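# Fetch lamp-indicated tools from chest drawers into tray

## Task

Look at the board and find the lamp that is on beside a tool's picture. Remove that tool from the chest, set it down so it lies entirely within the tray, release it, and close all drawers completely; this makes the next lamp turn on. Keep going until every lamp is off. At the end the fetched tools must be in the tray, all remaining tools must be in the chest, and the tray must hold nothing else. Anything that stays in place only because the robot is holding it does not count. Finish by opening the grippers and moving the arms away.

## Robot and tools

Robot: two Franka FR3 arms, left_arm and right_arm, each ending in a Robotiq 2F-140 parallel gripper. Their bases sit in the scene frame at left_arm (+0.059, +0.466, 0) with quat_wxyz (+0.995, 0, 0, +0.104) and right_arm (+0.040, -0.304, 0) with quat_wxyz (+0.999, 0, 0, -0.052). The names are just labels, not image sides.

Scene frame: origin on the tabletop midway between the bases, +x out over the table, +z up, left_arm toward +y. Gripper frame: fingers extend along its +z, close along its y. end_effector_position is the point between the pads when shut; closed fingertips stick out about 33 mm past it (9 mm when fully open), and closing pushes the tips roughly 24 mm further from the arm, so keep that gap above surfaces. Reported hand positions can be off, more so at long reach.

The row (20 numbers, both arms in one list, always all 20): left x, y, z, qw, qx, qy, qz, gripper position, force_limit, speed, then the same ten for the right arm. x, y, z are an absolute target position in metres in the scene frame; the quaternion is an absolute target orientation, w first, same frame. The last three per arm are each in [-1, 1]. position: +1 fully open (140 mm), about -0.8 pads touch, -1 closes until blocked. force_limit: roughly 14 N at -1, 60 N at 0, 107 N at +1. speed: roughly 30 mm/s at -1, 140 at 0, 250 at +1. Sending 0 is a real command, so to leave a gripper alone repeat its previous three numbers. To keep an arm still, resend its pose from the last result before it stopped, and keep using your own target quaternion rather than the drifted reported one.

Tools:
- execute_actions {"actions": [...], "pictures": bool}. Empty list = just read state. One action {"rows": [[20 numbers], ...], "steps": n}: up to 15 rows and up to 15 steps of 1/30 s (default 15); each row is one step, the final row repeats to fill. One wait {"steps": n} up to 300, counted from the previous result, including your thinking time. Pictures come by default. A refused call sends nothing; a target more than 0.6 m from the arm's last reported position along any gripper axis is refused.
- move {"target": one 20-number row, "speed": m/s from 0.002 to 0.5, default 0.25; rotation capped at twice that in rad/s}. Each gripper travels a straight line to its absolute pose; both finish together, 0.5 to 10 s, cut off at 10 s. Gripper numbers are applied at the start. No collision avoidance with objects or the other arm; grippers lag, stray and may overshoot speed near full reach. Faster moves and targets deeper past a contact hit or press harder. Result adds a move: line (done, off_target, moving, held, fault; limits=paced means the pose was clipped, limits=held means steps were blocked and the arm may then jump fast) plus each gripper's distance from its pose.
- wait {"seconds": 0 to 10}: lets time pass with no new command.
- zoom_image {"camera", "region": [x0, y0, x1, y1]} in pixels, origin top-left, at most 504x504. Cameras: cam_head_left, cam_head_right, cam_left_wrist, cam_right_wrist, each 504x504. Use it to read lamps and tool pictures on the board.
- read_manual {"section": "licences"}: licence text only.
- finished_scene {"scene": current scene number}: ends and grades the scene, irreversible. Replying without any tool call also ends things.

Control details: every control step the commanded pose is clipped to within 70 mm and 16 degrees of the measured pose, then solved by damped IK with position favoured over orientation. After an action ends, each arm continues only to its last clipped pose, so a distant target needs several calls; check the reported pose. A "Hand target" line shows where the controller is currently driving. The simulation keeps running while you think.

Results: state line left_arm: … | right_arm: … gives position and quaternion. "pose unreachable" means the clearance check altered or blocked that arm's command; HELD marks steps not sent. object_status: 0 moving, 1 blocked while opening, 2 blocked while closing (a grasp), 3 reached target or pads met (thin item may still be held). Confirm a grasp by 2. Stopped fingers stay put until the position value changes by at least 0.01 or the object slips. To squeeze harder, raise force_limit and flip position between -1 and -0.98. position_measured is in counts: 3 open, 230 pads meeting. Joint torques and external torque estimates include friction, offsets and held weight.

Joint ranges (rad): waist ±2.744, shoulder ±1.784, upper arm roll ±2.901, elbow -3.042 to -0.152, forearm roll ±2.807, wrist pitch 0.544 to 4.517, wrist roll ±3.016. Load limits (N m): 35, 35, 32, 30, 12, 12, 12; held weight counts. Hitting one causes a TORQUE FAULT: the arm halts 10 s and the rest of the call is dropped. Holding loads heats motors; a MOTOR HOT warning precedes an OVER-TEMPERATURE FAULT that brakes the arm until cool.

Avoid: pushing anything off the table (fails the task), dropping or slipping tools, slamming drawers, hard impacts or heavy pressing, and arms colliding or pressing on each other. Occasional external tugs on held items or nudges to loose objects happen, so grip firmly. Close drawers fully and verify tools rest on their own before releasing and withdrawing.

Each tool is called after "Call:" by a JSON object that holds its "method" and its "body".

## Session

Call:
{"method": "execute_actions", "body": {"actions": []}}

Scene clock: 0.00 s of 15600.00 s.
left_arm: end_effector_position=(+0.1682, +0.7879, +0.3805) position_measured=3 object_status=3 end_effector_quat_wxyz=(-0.565, -0.419, +0.609, +0.368) | right_arm: end_effector_position=(+0.1775, -0.9415, +0.2636) position_measured=3 object_status=3 end_effector_quat_wxyz=(-0.098, -0.478, +0.866, +0.109)
Joint positions: left_arm=[ 0.546  0.194 -0.18  -1.97   0.777  0.845  0.986] | right_arm=[-1.133  0.508 -0.011 -1.236 -0.226  1.562 -0.667]
Joint velocities: left_arm=[ 0.001 -0.    -0.001 -0.002 -0.001 -0.    -0.001] | right_arm=[-0.     0.     0.     0.001 -0.     0.     0.003]
Joint torques (N m, as the joint torque sensors report them, + toward a larger angle): no reading
External joint torques (N m, as the arm's controller estimates them; a push from outside toward a larger angle lowers the number): no reading
Hand target (left_arm): +0.168, +0.788, +0.380; +0.565, +0.419, -0.609, -0.368
Hand target (right_arm): +0.178, -0.942, +0.264; -0.098, -0.478, +0.866, +0.109

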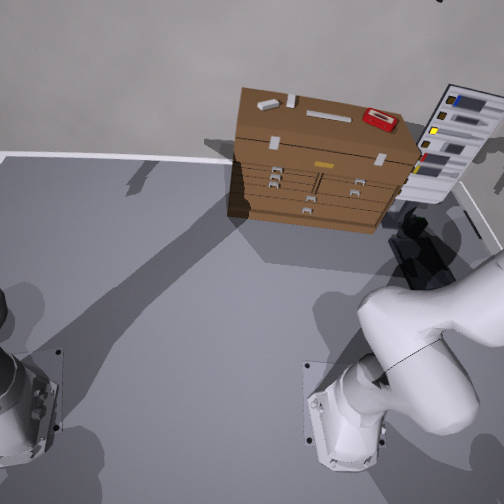

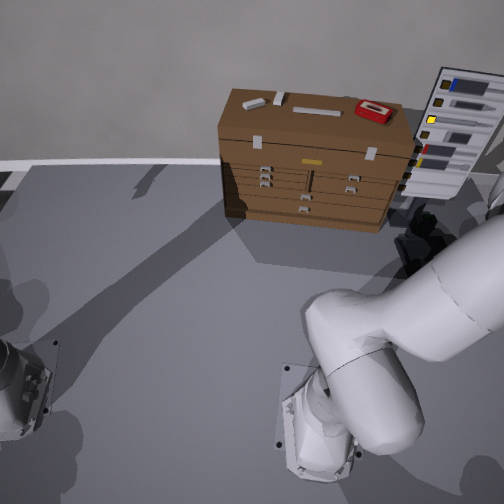

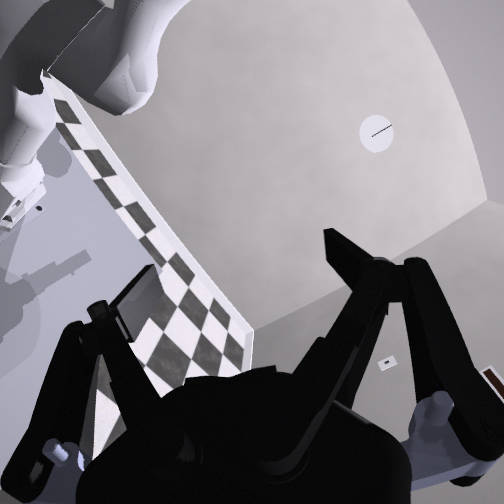

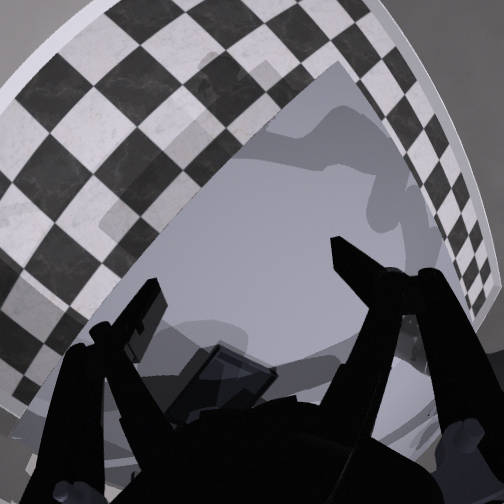

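Call:
{"method": "zoom_image", "body": {"camera": "cam_head_right", "region": [380,55,504,290]}}

Call:
{"method": "zoom_image", "body": {"camera": "cam_head_left", "region": [215,80,435,250]}}

Region (380, 55, 504, 290) of cam_head_right's 504x504 image, scaled by 2.145, with more detail than that image has; it fills the left 266 columns of this view, and the rest is white.

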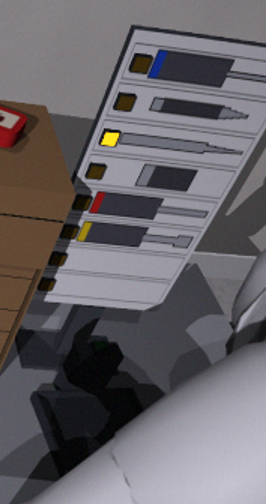

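Region (215, 80, 435, 250) of cam_head_left's 504x504 image, scaled by 2.291, with more detail than that image has; it fills the top 389 rows of this view, and the rest is white.

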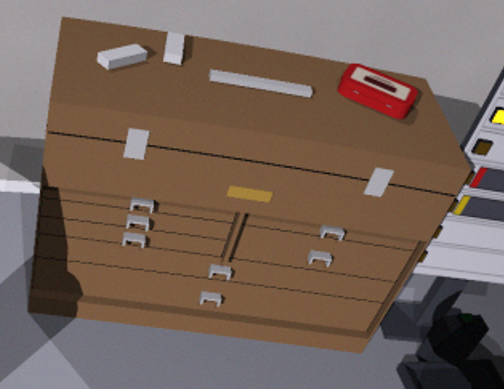

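Call:
{"method": "move", "body": {"target": [0.1682,0.7879,0.3805,-0.565,-0.419,0.609,0.368,1,0,0,0.35,-0.6,0.33,0,0.9,-0.42,0.1,-0.2,0,0], "speed": 0.4}}

Call:
{"method": "move", "body": {"target": [0.1682,0.7879,0.3805,-0.565,-0.419,0.609,0.368,1,0,0,0.46,-0.24,0.25,0,0.966,0,0.259,-0.2,0,0], "speed": 0.4}}

Scene clock: 27.10 s of 15600.00 s.
left_arm: end_effector_position=(+0.1682, +0.7879, +0.3805) position_measured=3 object_status=3 end_effector_quat_wxyz=(-0.565, -0.419, +0.609, +0.368) | right_arm: end_effector_position=(+0.3579, -0.6044, +0.3263) position_measured=154 object_status=3 end_effector_quat_wxyz=(+0.001, +0.899, -0.425, +0.102)
Joint positions: left_arm=[ 0.546  0.194 -0.18  -1.97   0.777  0.845  0.986] | right_arm=[-0.66  -0.573 -0.031 -2.411  0.057  2.029 -1.501]
Joint velocities: left_arm=[ 0.    -0.     0.001 -0.001 -0.001  0.001 -0.001] | right_arm=[ 0.007  0.001 -0.006  0.001 -0.004  0.001 -0.022]
Joint torques (N m, as the joint torque sensors report them, + toward a larger angle): left_arm=[ -0.61 -35.18   0.24  20.68   2.53  -1.82   0.09] | right_arm=[  0.81 -14.28  -0.79  24.74  -0.08   3.51  -0.53]
External joint torques (N m, as the arm's controller estimates them; a push from outside toward a larger angle lowers the number): left_arm=[-0.63 -0.83  0.65  0.7   0.16 -0.08  0.03] | right_arm=[ 0.79 -1.54 -0.72 -0.19 -0.99  0.57 -0.53]
Hand target (left_arm): +0.168, +0.788, +0.381; +0.565, +0.419, -0.609, -0.368
Hand target (right_arm): +0.358, -0.606, +0.327; +0.004, +0.903, -0.418, +0.103
Off the commanded pose (left_arm): 0.000 m, 0 deg.
Off the commanded pose (right_arm): 0.010 m, 1 deg.
After step 90, 21.50 s passed at rest.
move: off_target (right_arm)

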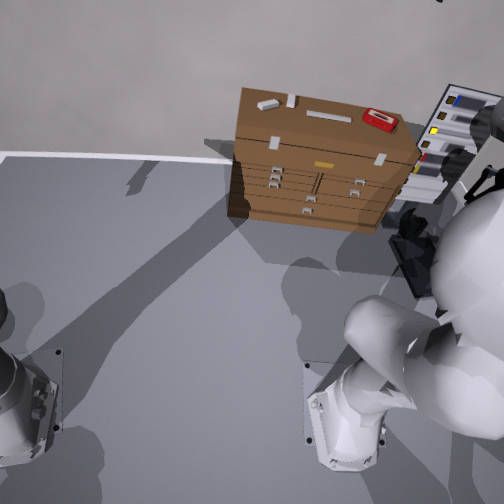

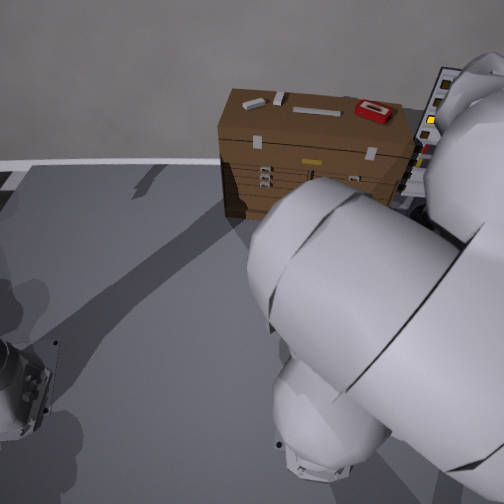

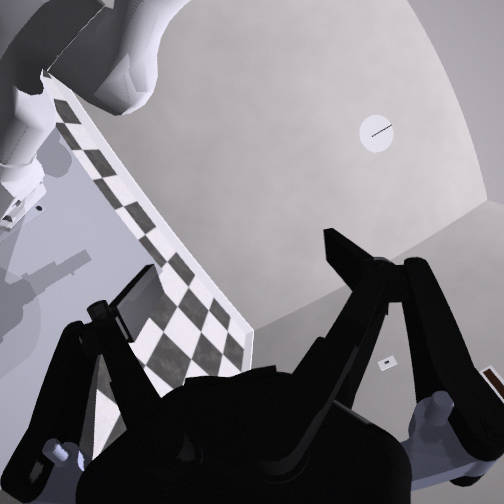

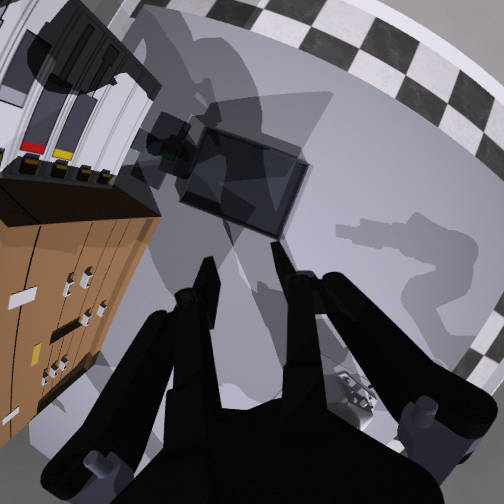

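Scene clock: 29.13 s of 15600.00 s.
left_arm: end_effector_position=(+0.1682, +0.7879, +0.3805) position_measured=3 object_status=3 end_effector_quat_wxyz=(-0.565, -0.419, +0.609, +0.368) | right_arm: end_effector_position=(+0.4675, -0.2442, +0.2481) position_measured=154 object_status=3 end_effector_quat_wxyz=(+0.007, +0.966, -0.000, +0.258)
Joint positions: left_arm=[ 0.546  0.194 -0.18  -1.97   0.777  0.845  0.986] | right_arm=[ 0.011 -0.843  0.335 -2.92   0.269  2.609 -1.569]
Joint velocities: left_arm=[ 0.    -0.001  0.002 -0.002 -0.    -0.    -0.003] | right_arm=[ 0.002  0.001  0.002 -0.001  0.001  0.014  0.001]
Joint torques (N m, as the joint torque sensors report them, + toward a larger angle): left_arm=[  0.19 -35.07   0.45  20.71   2.45  -1.86   0.06] | right_arm=[-0.06 -3.3  -4.96 25.05  0.5   3.92 -0.38]
External joint torques (N m, as the arm's controller estimates them; a push from outside toward a larger angle lowers the number): left_arm=[ 0.13 -0.77  0.82  0.76  0.08 -0.11  0.  ] | right_arm=[-0.08  0.04  0.38  1.24 -0.28  0.54 -0.39]
Hand target (left_arm): +0.168, +0.788, +0.381; +0.565, +0.419, -0.609, -0.368
Hand target (right_arm): +0.469, -0.243, +0.250; +0.007, +0.965, +0.003, +0.260
Off the commanded pose (left_arm): 0.000 m, 0 deg.
Off the commanded pose (right_arm): 0.009 m, 1 deg.
move: off_target (right_arm)

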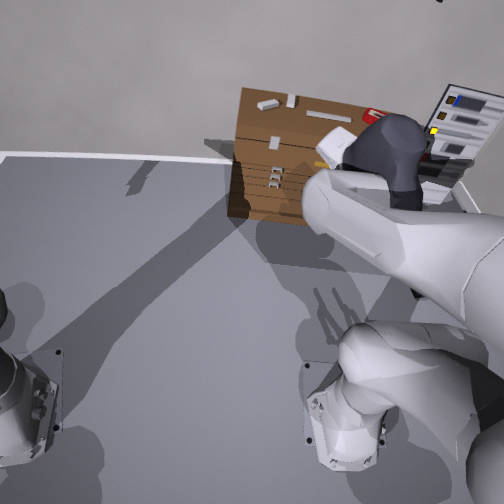

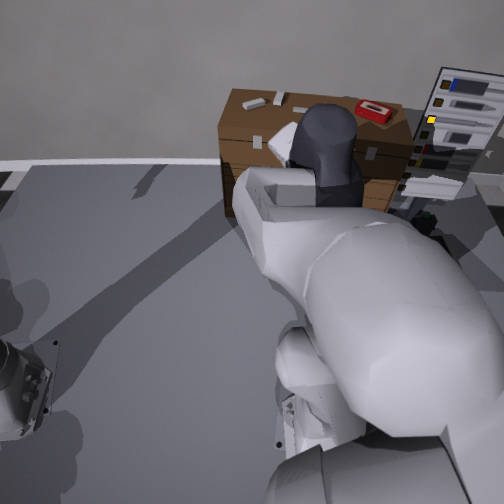

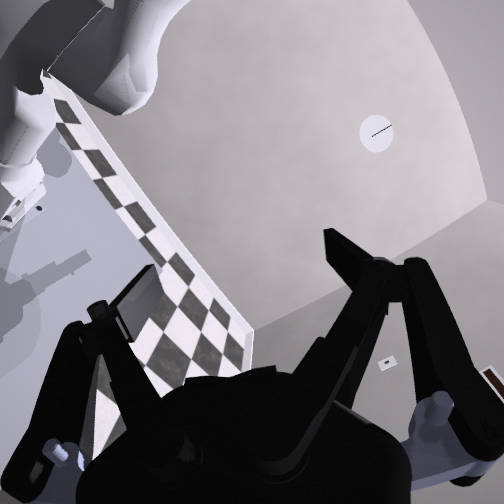

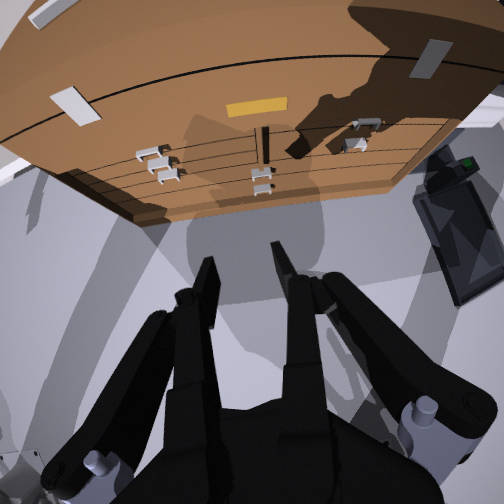

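Call:
{"method": "move", "body": {"target": [0.30,0.60,0.40,-0.3,-0.45,0.8,0.2,1,0,0,0.54,-0.40,0.21,0,0.866,0,0.5,-0.2,0,0], "speed": 0.3}}

Scene clock: 49.13 s of 15600.00 s.
left_arm: end_effector_position=(+0.2964, +0.6028, +0.3973) position_measured=3 object_status=3 end_effector_quat_wxyz=(-0.307, -0.453, +0.813, +0.198) | right_arm: end_effector_position=(+0.5430, -0.3920, +0.2116) position_measured=154 object_status=3 end_effector_quat_wxyz=(-0.012, +0.863, -0.005, +0.505)
Joint positions: left_arm=[ 0.408 -0.236 -0.333 -1.937  0.213  1.019  0.919] | right_arm=[ 1.258 -0.991 -1.318 -3.043  0.55   4.013 -2.793]
Joint velocities: left_arm=[ 0.     0.    -0.     0.    -0.001  0.001 -0.001] | right_arm=[ 0.016 -0.04  -0.016  0.001  0.005  0.032 -0.071]
Joint torques (N m, as the joint torque sensors report them, + toward a larger angle): left_arm=[ -0.18 -21.31   2.35  22.17   1.3    0.73  -0.12] | right_arm=[ 1.01  7.66 15.81 10.17 -2.3   2.35 -0.4 ]
External joint torques (N m, as the arm's controller estimates them; a push from outside toward a larger angle lowers the number): left_arm=[-0.17 -0.68  0.48  0.08 -0.38  0.42 -0.16] | right_arm=[ 1.04 -2.66  0.13 -0.16  0.78  0.48 -0.42]
Hand target (left_arm): +0.297, +0.602, +0.396; -0.306, -0.454, +0.813, +0.198
Hand target (right_arm): +0.542, -0.394, +0.211; -0.003, +0.863, +0.003, +0.505
Off the commanded pose (left_arm): 0.005 m, 1 deg.
Off the commanded pose (right_arm): 0.009 m, 2 deg.
joint sent to its limit (right arm) — the command would take joint 4 (elbow) past its lower limit, so that joint was sent only as far as its limit.
After step 90, 12.60 s passed at rest.
move: off_target (left_arm, right_arm); limits=paced

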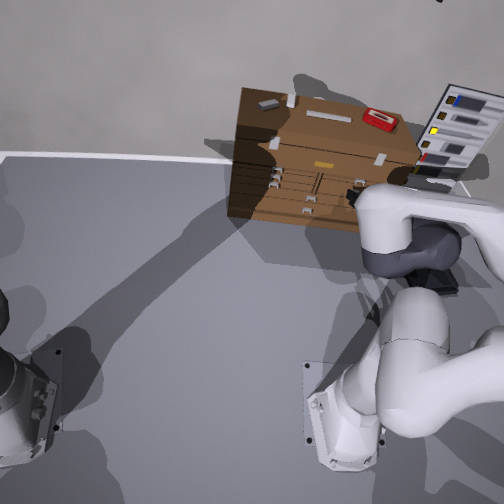

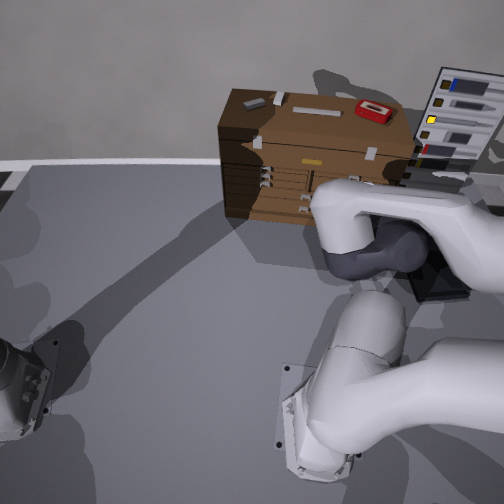

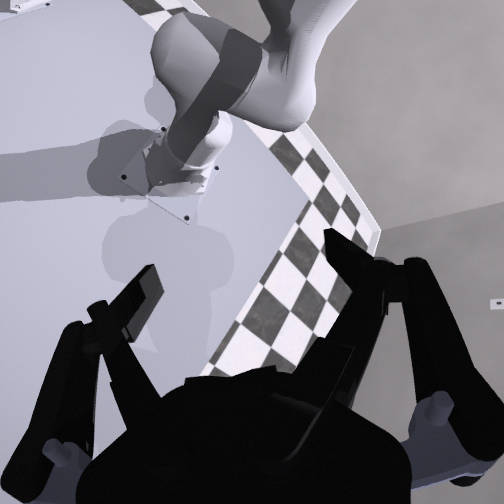

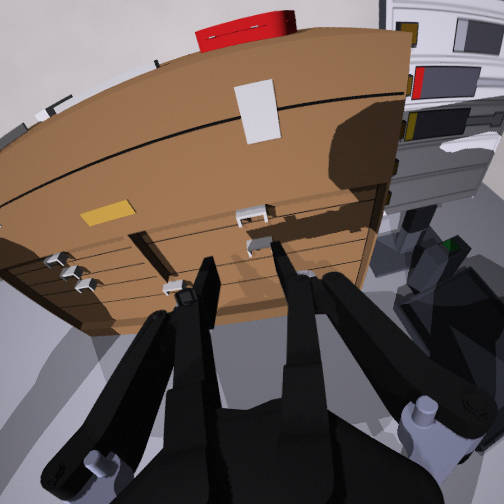

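Call:
{"method": "move", "body": {"target": [0.2964,0.6028,0.3973,-0.307,-0.453,0.813,0.198,1,0,0,0.50,-0.41,0.22,0,0.996,0,0.087,-0.2,0,0], "speed": 0.3}}

Call:
{"method": "move", "body": {"target": [0.2964,0.6028,0.3973,-0.307,-0.453,0.813,0.198,1,0,0,0.565,-0.41,0.20,0,0.966,0,0.259,-0.2,0,0], "speed": 0.2}}

Scene clock: 69.57 s of 15600.00 s.
left_arm: end_effector_position=(+0.2964, +0.6028, +0.3973) position_measured=3 object_status=3 end_effector_quat_wxyz=(-0.307, -0.453, +0.813, +0.198) | right_arm: end_effector_position=(+0.5019, -0.4100, +0.2198) position_measured=154 object_status=3 end_effector_quat_wxyz=(+0.068, +0.922, -0.052, +0.378)
Joint positions: left_arm=[ 0.408 -0.236 -0.333 -1.937  0.213  1.019  0.919] | right_arm=[ 0.543 -0.507 -0.287 -2.868  1.537  3.536 -3.022]
Joint velocities: left_arm=[-0.002  0.002  0.     0.001 -0.001  0.     0.   ] | right_arm=[-0.045  0.03   0.063  0.012  0.037  0.004 -0.003]
Joint torques (N m, as the joint torque sensors report them, + toward a larger angle): left_arm=[ -0.42 -21.21   3.1   22.59   1.75   0.35   0.05] | right_arm=[-1.28 -8.42  5.92 21.17 -1.46  2.61 -0.49]
External joint torques (N m, as the arm's controller estimates them; a push from outside toward a larger angle lowers the number): left_arm=[-0.36 -0.66  1.29  0.51  0.08  0.02  0.01] | right_arm=[-1.22  1.02  1.87  0.91  0.86  0.48 -0.51]
Hand target (left_arm): +0.296, +0.603, +0.397; -0.307, -0.453, +0.813, +0.198
Hand target (right_arm): +0.501, -0.412, +0.220; +0.072, +0.922, -0.052, +0.377
Off the commanded pose (left_arm): 0.000 m, 0 deg.
Off the commanded pose (right_arm): 0.002 m, 36 deg; orientation clipped at the last step of the last action.
joint sent to its limit (right arm) — the command would take joint 7 (wrist roll) past its lower limit, so that joint was sent only as far as its limit.
After step 90, 15.47 s passed at rest.
move: off_target (right_arm); limits=paced

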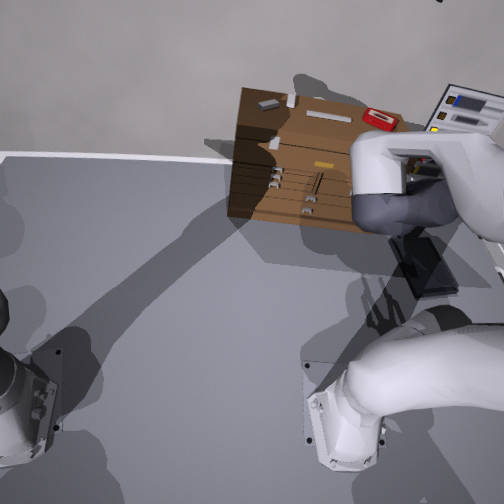

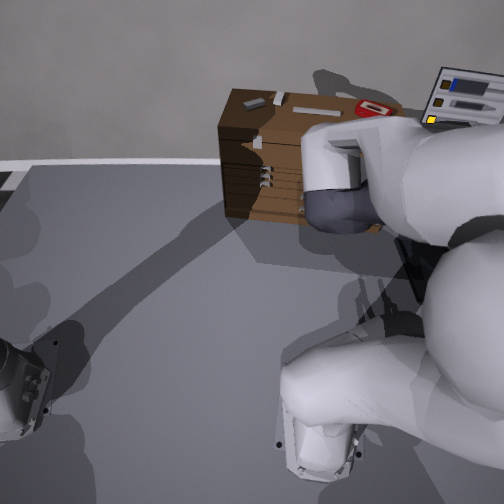

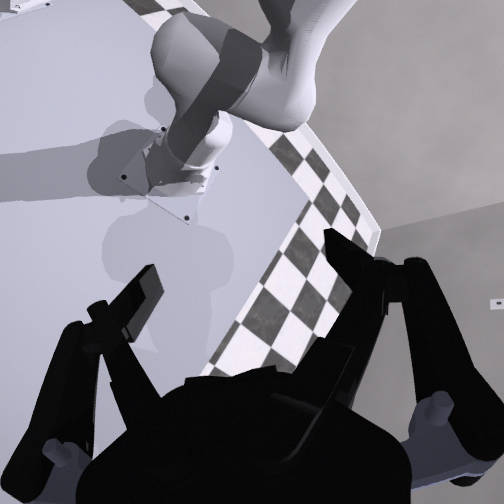

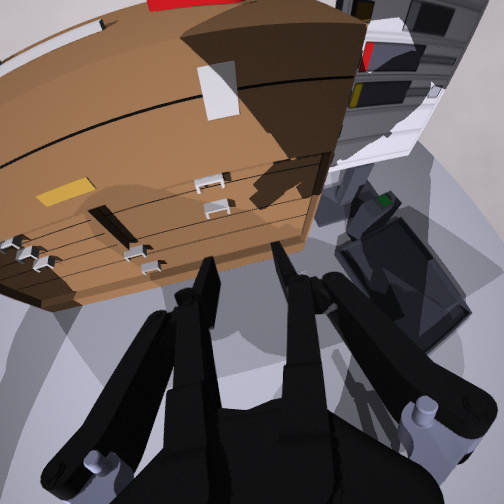

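Scene clock: 72.83 s of 15600.00 s.
left_arm: end_effector_position=(+0.2964, +0.6028, +0.3973) position_measured=3 object_status=3 end_effector_quat_wxyz=(-0.307, -0.453, +0.813, +0.198) | right_arm: end_effector_position=(+0.5600, -0.4139, +0.1983) position_measured=154 object_status=3 end_effector_quat_wxyz=(+0.003, +0.967, +0.005, +0.256)
Joint positions: left_arm=[ 0.408 -0.236 -0.333 -1.937  0.213  1.019  0.919] | right_arm=[-0.538 -0.344  0.464 -2.666  0.73   2.793 -2.383]
Joint velocities: left_arm=[ 0.    -0.002  0.001 -0.001  0.     0.001  0.001] | right_arm=[-0.02  -0.002  0.021  0.004  0.    -0.012  0.032]
Joint torques (N m, as the joint torque sensors report them, + toward a larger angle): left_arm=[  0.34 -20.89   2.86  22.77   1.72   0.42   0.07] | right_arm=[ -1.36 -17.61  -2.78  23.39  -0.49   2.25   0.18]
External joint torques (N m, as the arm's controller estimates them; a push from outside toward a larger angle lowers the number): left_arm=[ 0.27 -0.32  0.9   0.71  0.02  0.1   0.03] | right_arm=[-1.38 -1.45  1.01  1.08 -0.51 -0.76  0.16]
Hand target (left_arm): +0.296, +0.603, +0.397; -0.307, -0.453, +0.813, +0.198
Hand target (right_arm): +0.560, -0.413, +0.199; -0.000, +0.967, -0.002, +0.255
Off the commanded pose (left_arm): 0.000 m, 0 deg.
Off the commanded pose (right_arm): 0.007 m, 1 deg.
move: off_target (right_arm)

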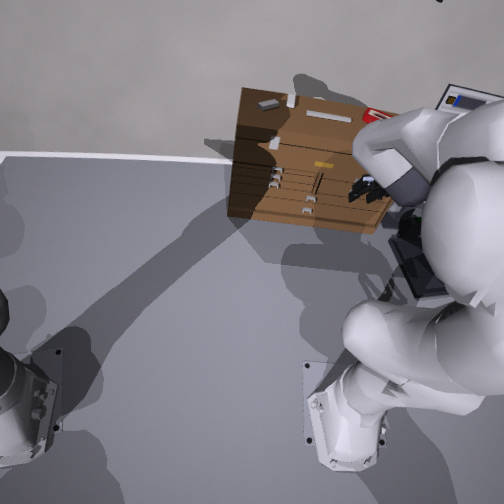

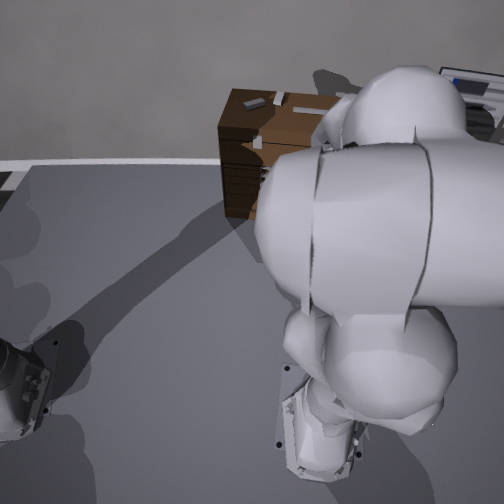

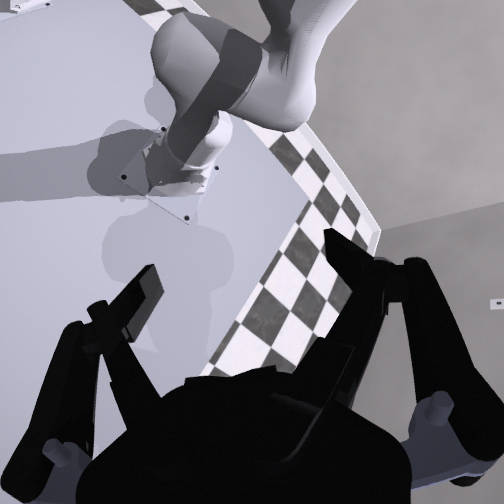

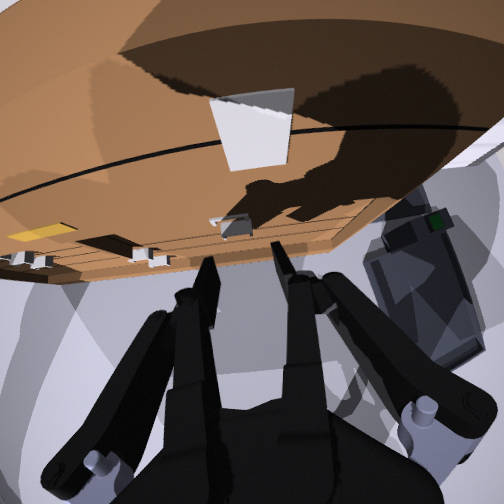

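Call:
{"method": "move", "body": {"target": [0.2964,0.6028,0.3973,-0.307,-0.453,0.813,0.198,1,0,0,0.57,-0.41,0.197,0.012,0.94,-0.033,0.342,-0.2,0,0], "speed": 0.1}}

Scene clock: 86.43 s of 15600.00 s.
left_arm: end_effector_position=(+0.2964, +0.6028, +0.3973) position_measured=3 object_status=3 end_effector_quat_wxyz=(-0.307, -0.453, +0.813, +0.198) | right_arm: end_effector_position=(+0.5723, -0.4066, +0.1969) position_measured=154 object_status=3 end_effector_quat_wxyz=(+0.005, +0.940, -0.047, +0.338)
Joint positions: left_arm=[ 0.408 -0.236 -0.333 -1.937  0.213  1.019  0.919] | right_arm=[-0.115 -0.273  0.183 -2.711  1.174  3.114 -2.662]
Joint velocities: left_arm=[ 0.001 -0.001  0.002 -0.     0.001 -0.    -0.001] | right_arm=[ 0.125  0.011 -0.116  0.006  0.079  0.038 -0.13 ]
Joint torques (N m, as the joint torque sensors report them, + toward a larger angle): left_arm=[  0.01 -21.24   2.74  22.97   1.78   0.4    0.06] | right_arm=[  0.91 -18.42  -0.59  21.31  -0.46   3.05  -0.55]
External joint torques (N m, as the arm's controller estimates them; a push from outside toward a larger angle lowers the number): left_arm=[-0.07 -0.75  0.78  0.95  0.09  0.08  0.02] | right_arm=[ 0.98  0.81  0.08  0.32  0.7   0.47 -0.57]
Hand target (left_arm): +0.296, +0.603, +0.397; -0.307, -0.453, +0.813, +0.198
Hand target (right_arm): +0.573, -0.409, +0.198; +0.013, +0.940, -0.033, +0.340
Off the commanded pose (left_arm): 0.000 m, 0 deg.
Off the commanded pose (right_arm): 0.004 m, 2 deg.
After step 90, 8.87 s passed at rest.
move: off_target (right_arm)

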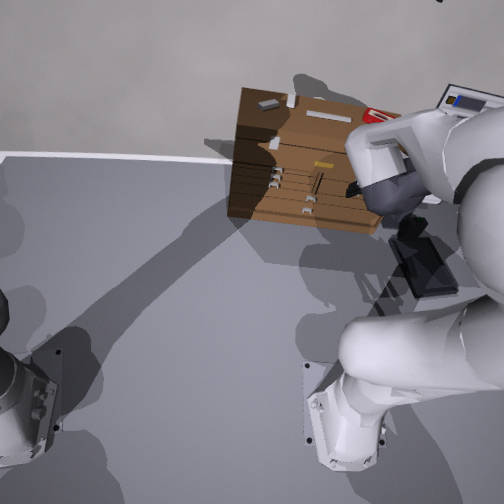

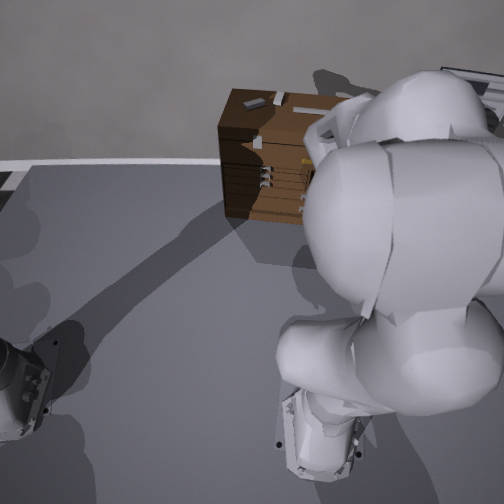

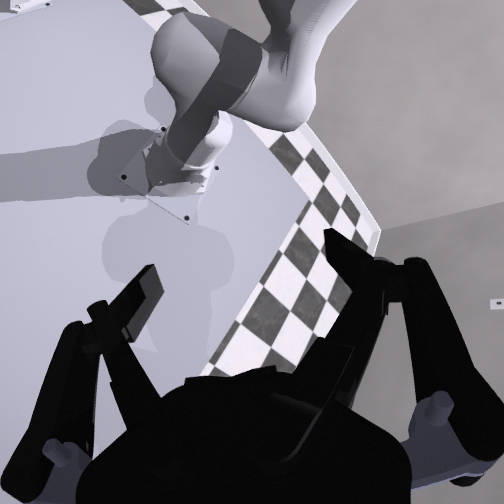

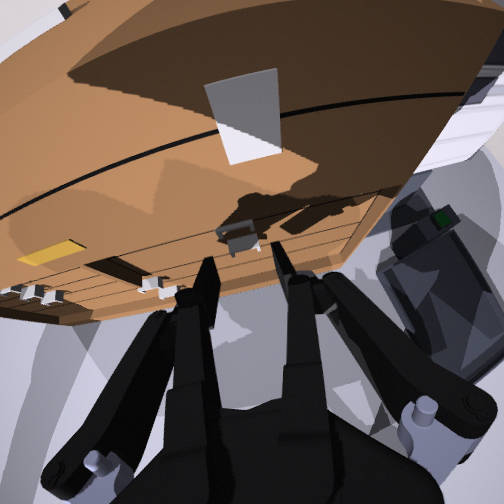

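Call:
{"method": "move", "body": {"target": [0.2964,0.6028,0.3973,-0.307,-0.453,0.813,0.198,1,0,0,0.578,-0.408,0.200,0.005,0.966,-0.018,0.259,-0.2,0,0], "speed": 0.06}}

Call:
{"method": "zoom_image", "body": {"camera": "cam_right_wrist", "region": [160,170,340,320]}}

Scene clock: 99.77 s of 15600.00 s.
left_arm: end_effector_position=(+0.2964, +0.6028, +0.3973) position_measured=3 object_status=3 end_effector_quat_wxyz=(-0.307, -0.453, +0.813, +0.198) | right_arm: end_effector_position=(+0.5757, -0.4105, +0.1993) position_measured=154 object_status=3 end_effector_quat_wxyz=(+0.008, +0.966, -0.013, +0.258)
Joint positions: left_arm=[ 0.408 -0.236 -0.333 -1.937  0.213  1.019  0.919] | right_arm=[-0.639 -0.319  0.589 -2.63   0.734  2.812 -2.322]
Joint velocities: left_arm=[-0.001 -0.001 -0.     0.001  0.    -0.     0.   ] | right_arm=[-0.02  -0.004  0.02   0.002 -0.    -0.014  0.031]
Joint torques (N m, as the joint torque sensors report them, + toward a larger angle): left_arm=[ -0.23 -21.18   2.72  22.81   1.75   0.34   0.04] | right_arm=[ -2.32 -16.88  -2.69  22.36  -0.68   2.39   0.25]
External joint torques (N m, as the arm's controller estimates them; a push from outside toward a larger angle lowers the number): left_arm=[-0.16 -0.54  0.91  0.72  0.08  0.02  0.  ] | right_arm=[-2.32 -1.34  1.82  0.29 -0.73 -0.66  0.24]
Hand target (left_arm): +0.296, +0.603, +0.397; -0.307, -0.453, +0.813, +0.198
Hand target (right_arm): +0.575, -0.410, +0.200; +0.005, +0.966, -0.019, +0.257
Off the commanded pose (left_arm): 0.000 m, 0 deg.
Off the commanded pose (right_arm): 0.003 m, 1 deg.
After step 90, 8.23 s passed at rest.
move: done

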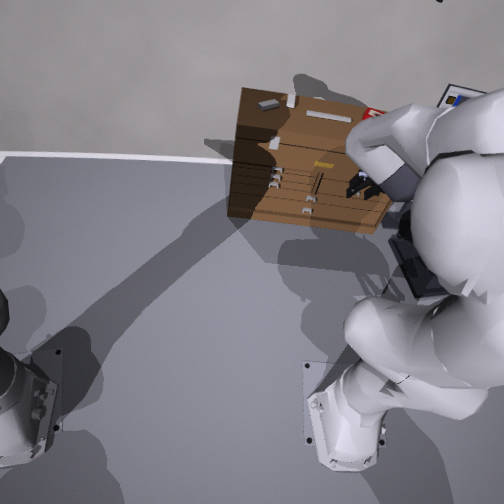

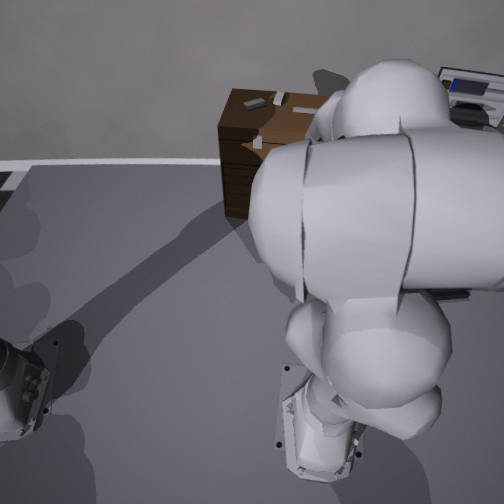

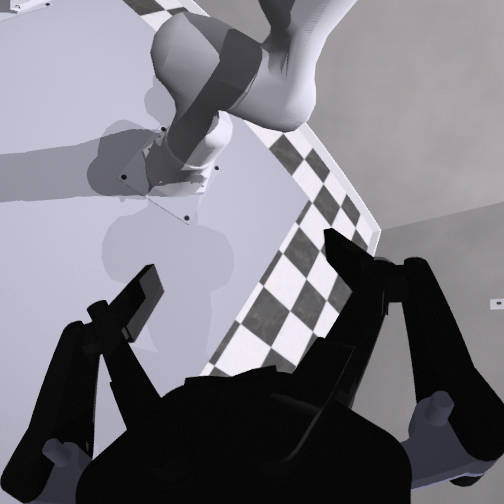

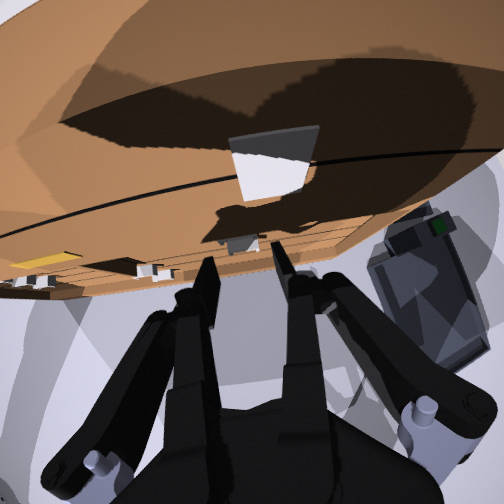

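Region (160, 170, 340, 320) of cam_right_wrist's 504x504 image, scaled by 2.800, with more detail than that image has.

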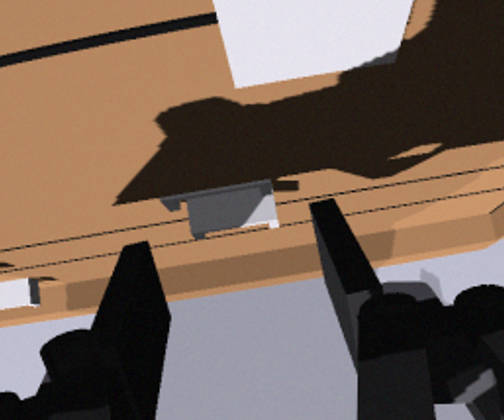

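Call:
{"method": "move", "body": {"target": [0.2964,0.6028,0.3973,-0.307,-0.453,0.813,0.198,1,0,0,0.585,-0.409,0.200,0.005,0.966,-0.018,0.259,-0.2,0,0], "speed": 0.03}}

Call:
{"method": "move", "body": {"target": [0.2964,0.6028,0.3973,-0.307,-0.453,0.813,0.198,1,0,0,0.585,-0.409,0.200,0.005,0.966,-0.018,0.259,-1,0,-0.5]}}

Call:
{"method": "zoom_image", "body": {"camera": "cam_right_wrist", "region": [160,170,340,320]}}

Scene clock: 109.83 s of 15600.00 s.
left_arm: end_effector_position=(+0.2964, +0.6028, +0.3973) position_measured=3 object_status=3 end_effector_quat_wxyz=(-0.307, -0.453, +0.813, +0.198) | right_arm: end_effector_position=(+0.5838, -0.4081, +0.1993) position_measured=154 object_status=3 end_effector_quat_wxyz=(+0.004, +0.966, -0.015, +0.258)
Joint positions: left_arm=[ 0.408 -0.236 -0.333 -1.937  0.213  1.019  0.919] | right_arm=[-0.659 -0.296  0.611 -2.607  0.725  2.812 -2.308]
Joint velocities: left_arm=[-0.001 -0.001 -0.001 -0.001 -0.    -0.001  0.001] | right_arm=[-0.016  0.001  0.016  0.005 -0.     0.001  0.003]
Joint torques (N m, as the joint torque sensors report them, + toward a larger angle): left_arm=[ -0.02 -21.67   2.61  22.91   1.74   0.35   0.05] | right_arm=[ -1.43 -14.69  -3.6   23.61  -0.81   3.57   0.17]
External joint torques (N m, as the arm's controller estimates them; a push from outside toward a larger angle lowers the number): left_arm=[-0.01 -1.05  0.75  0.85  0.06  0.04  0.01] | right_arm=[-1.35  1.22  0.89  1.52 -0.86  0.51  0.15]
Hand target (left_arm): +0.296, +0.603, +0.397; -0.307, -0.453, +0.813, +0.198
Hand target (right_arm): +0.585, -0.409, +0.200; +0.005, +0.966, -0.018, +0.259
Off the commanded pose (left_arm): 0.000 m, 0 deg.
Off the commanded pose (right_arm): 0.002 m, 0 deg.
After step 90, 6.37 s passed at rest.
move: done

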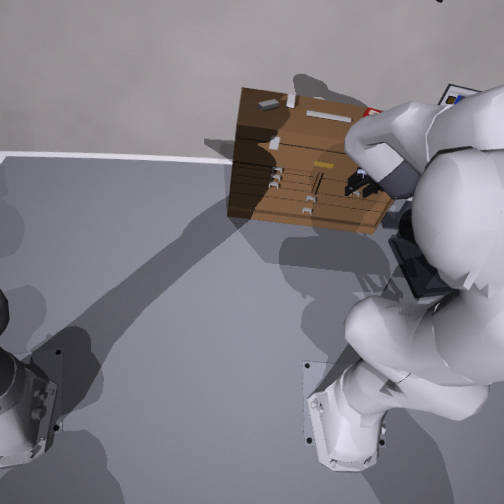

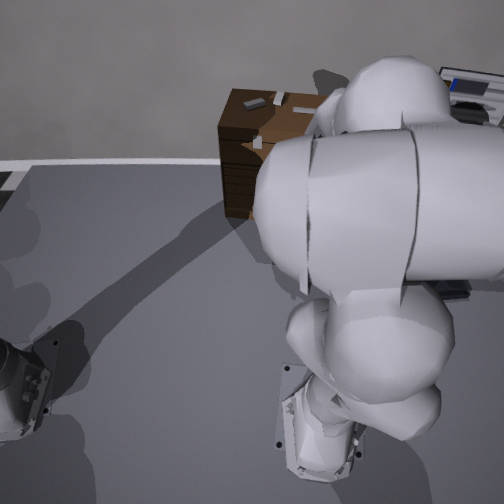

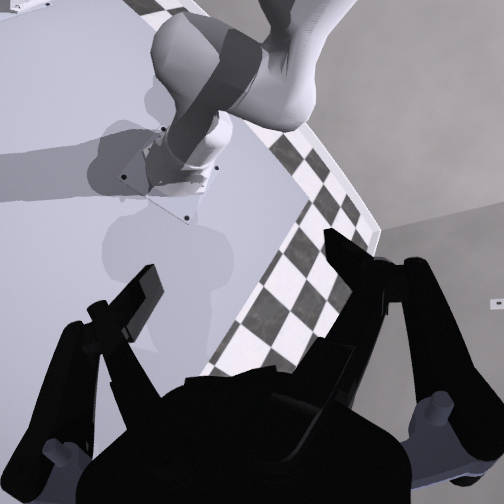

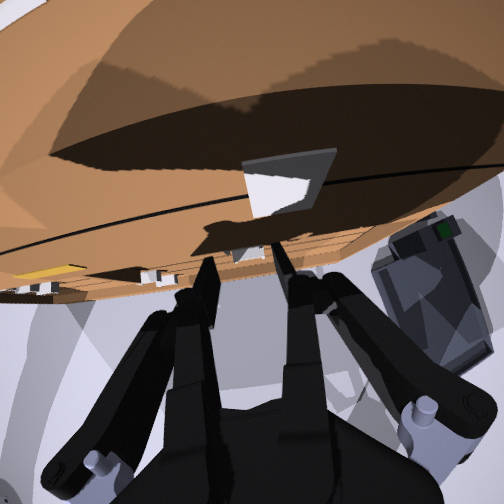

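Scene clock: 110.63 s of 15600.00 s.
left_arm: end_effector_position=(+0.2964, +0.6028, +0.3973) position_measured=3 object_status=3 end_effector_quat_wxyz=(-0.307, -0.453, +0.813, +0.198) | right_arm: end_effector_position=(+0.5840, -0.4081, +0.1992) position_measured=233 object_status=3 end_effector_quat_wxyz=(+0.005, +0.966, -0.014, +0.258)
Joint positions: left_arm=[ 0.408 -0.236 -0.333 -1.937  0.213  1.019  0.919] | right_arm=[-0.663 -0.296  0.617 -2.606  0.725  2.812 -2.308]
Joint velocities: left_arm=[-0.     0.001  0.001  0.    -0.001 -0.    -0.001] | right_arm=[-0.006  0.     0.004  0.001  0.001 -0.001  0.003]
Joint torques (N m, as the joint torque sensors report them, + toward a larger angle): left_arm=[  0.08 -21.13   2.83  22.77   1.79   0.33   0.1 ] | right_arm=[ -1.31 -15.27  -3.06  23.05  -0.2    3.41   0.24]
External joint torques (N m, as the arm's controller estimates them; a push from outside toward a larger angle lowers the number): left_arm=[ 0.11 -0.6   0.99  0.72  0.12  0.01  0.06] | right_arm=[-1.26  0.65  1.43  0.88 -0.24  0.34  0.23]
Hand target (left_arm): +0.296, +0.603, +0.397; -0.307, -0.453, +0.813, +0.198
Hand target (right_arm): +0.585, -0.409, +0.200; +0.005, +0.966, -0.018, +0.259
Off the commanded pose (left_arm): 0.000 m, 0 deg.
Off the commanded pose (right_arm): 0.002 m, 0 deg.
move: done

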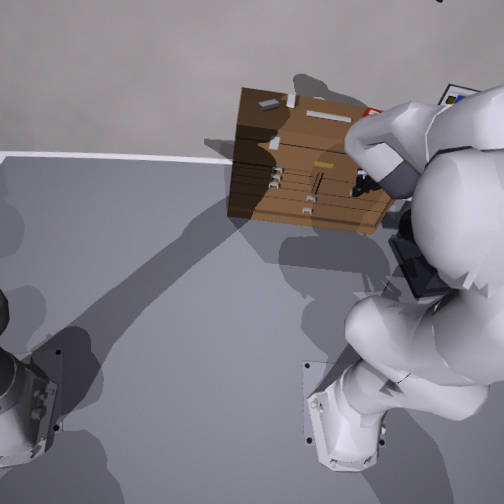

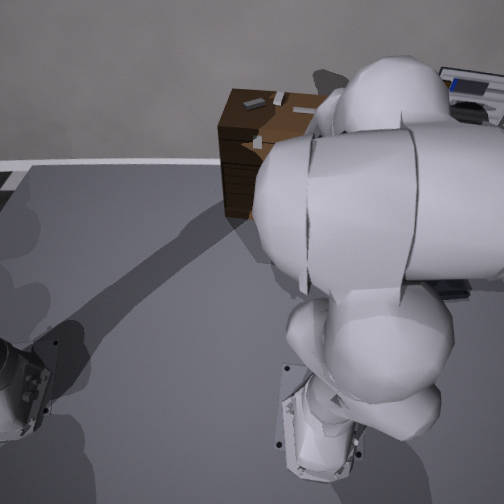

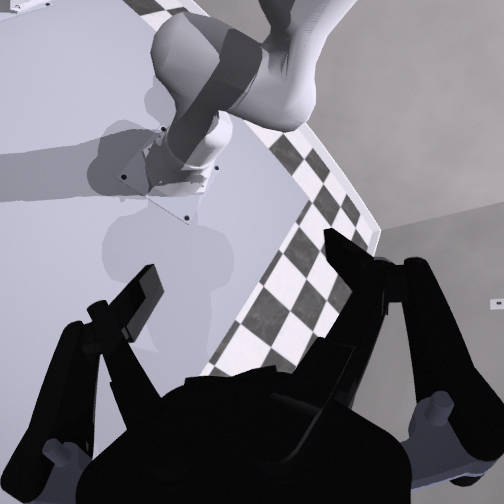

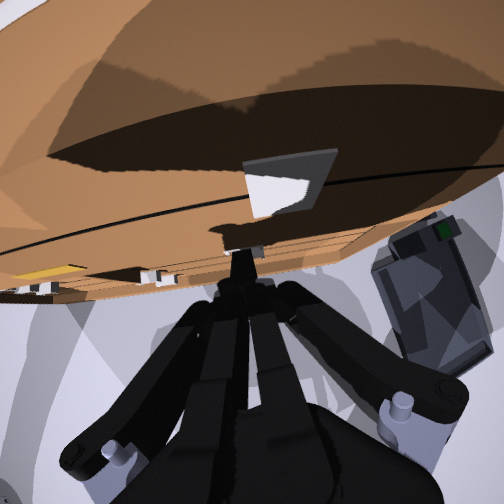

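Region (160, 170, 340, 320) of cam_right_wrist's 504x504 image, scaled by 2.800, with more detail than that image has.

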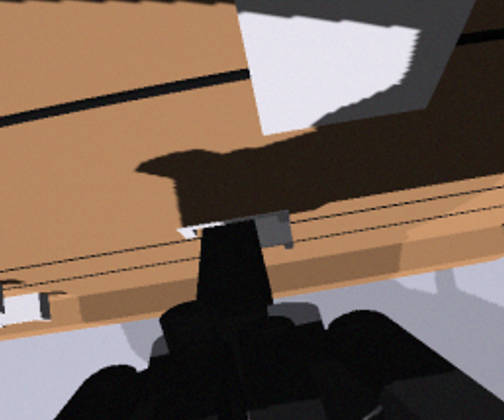

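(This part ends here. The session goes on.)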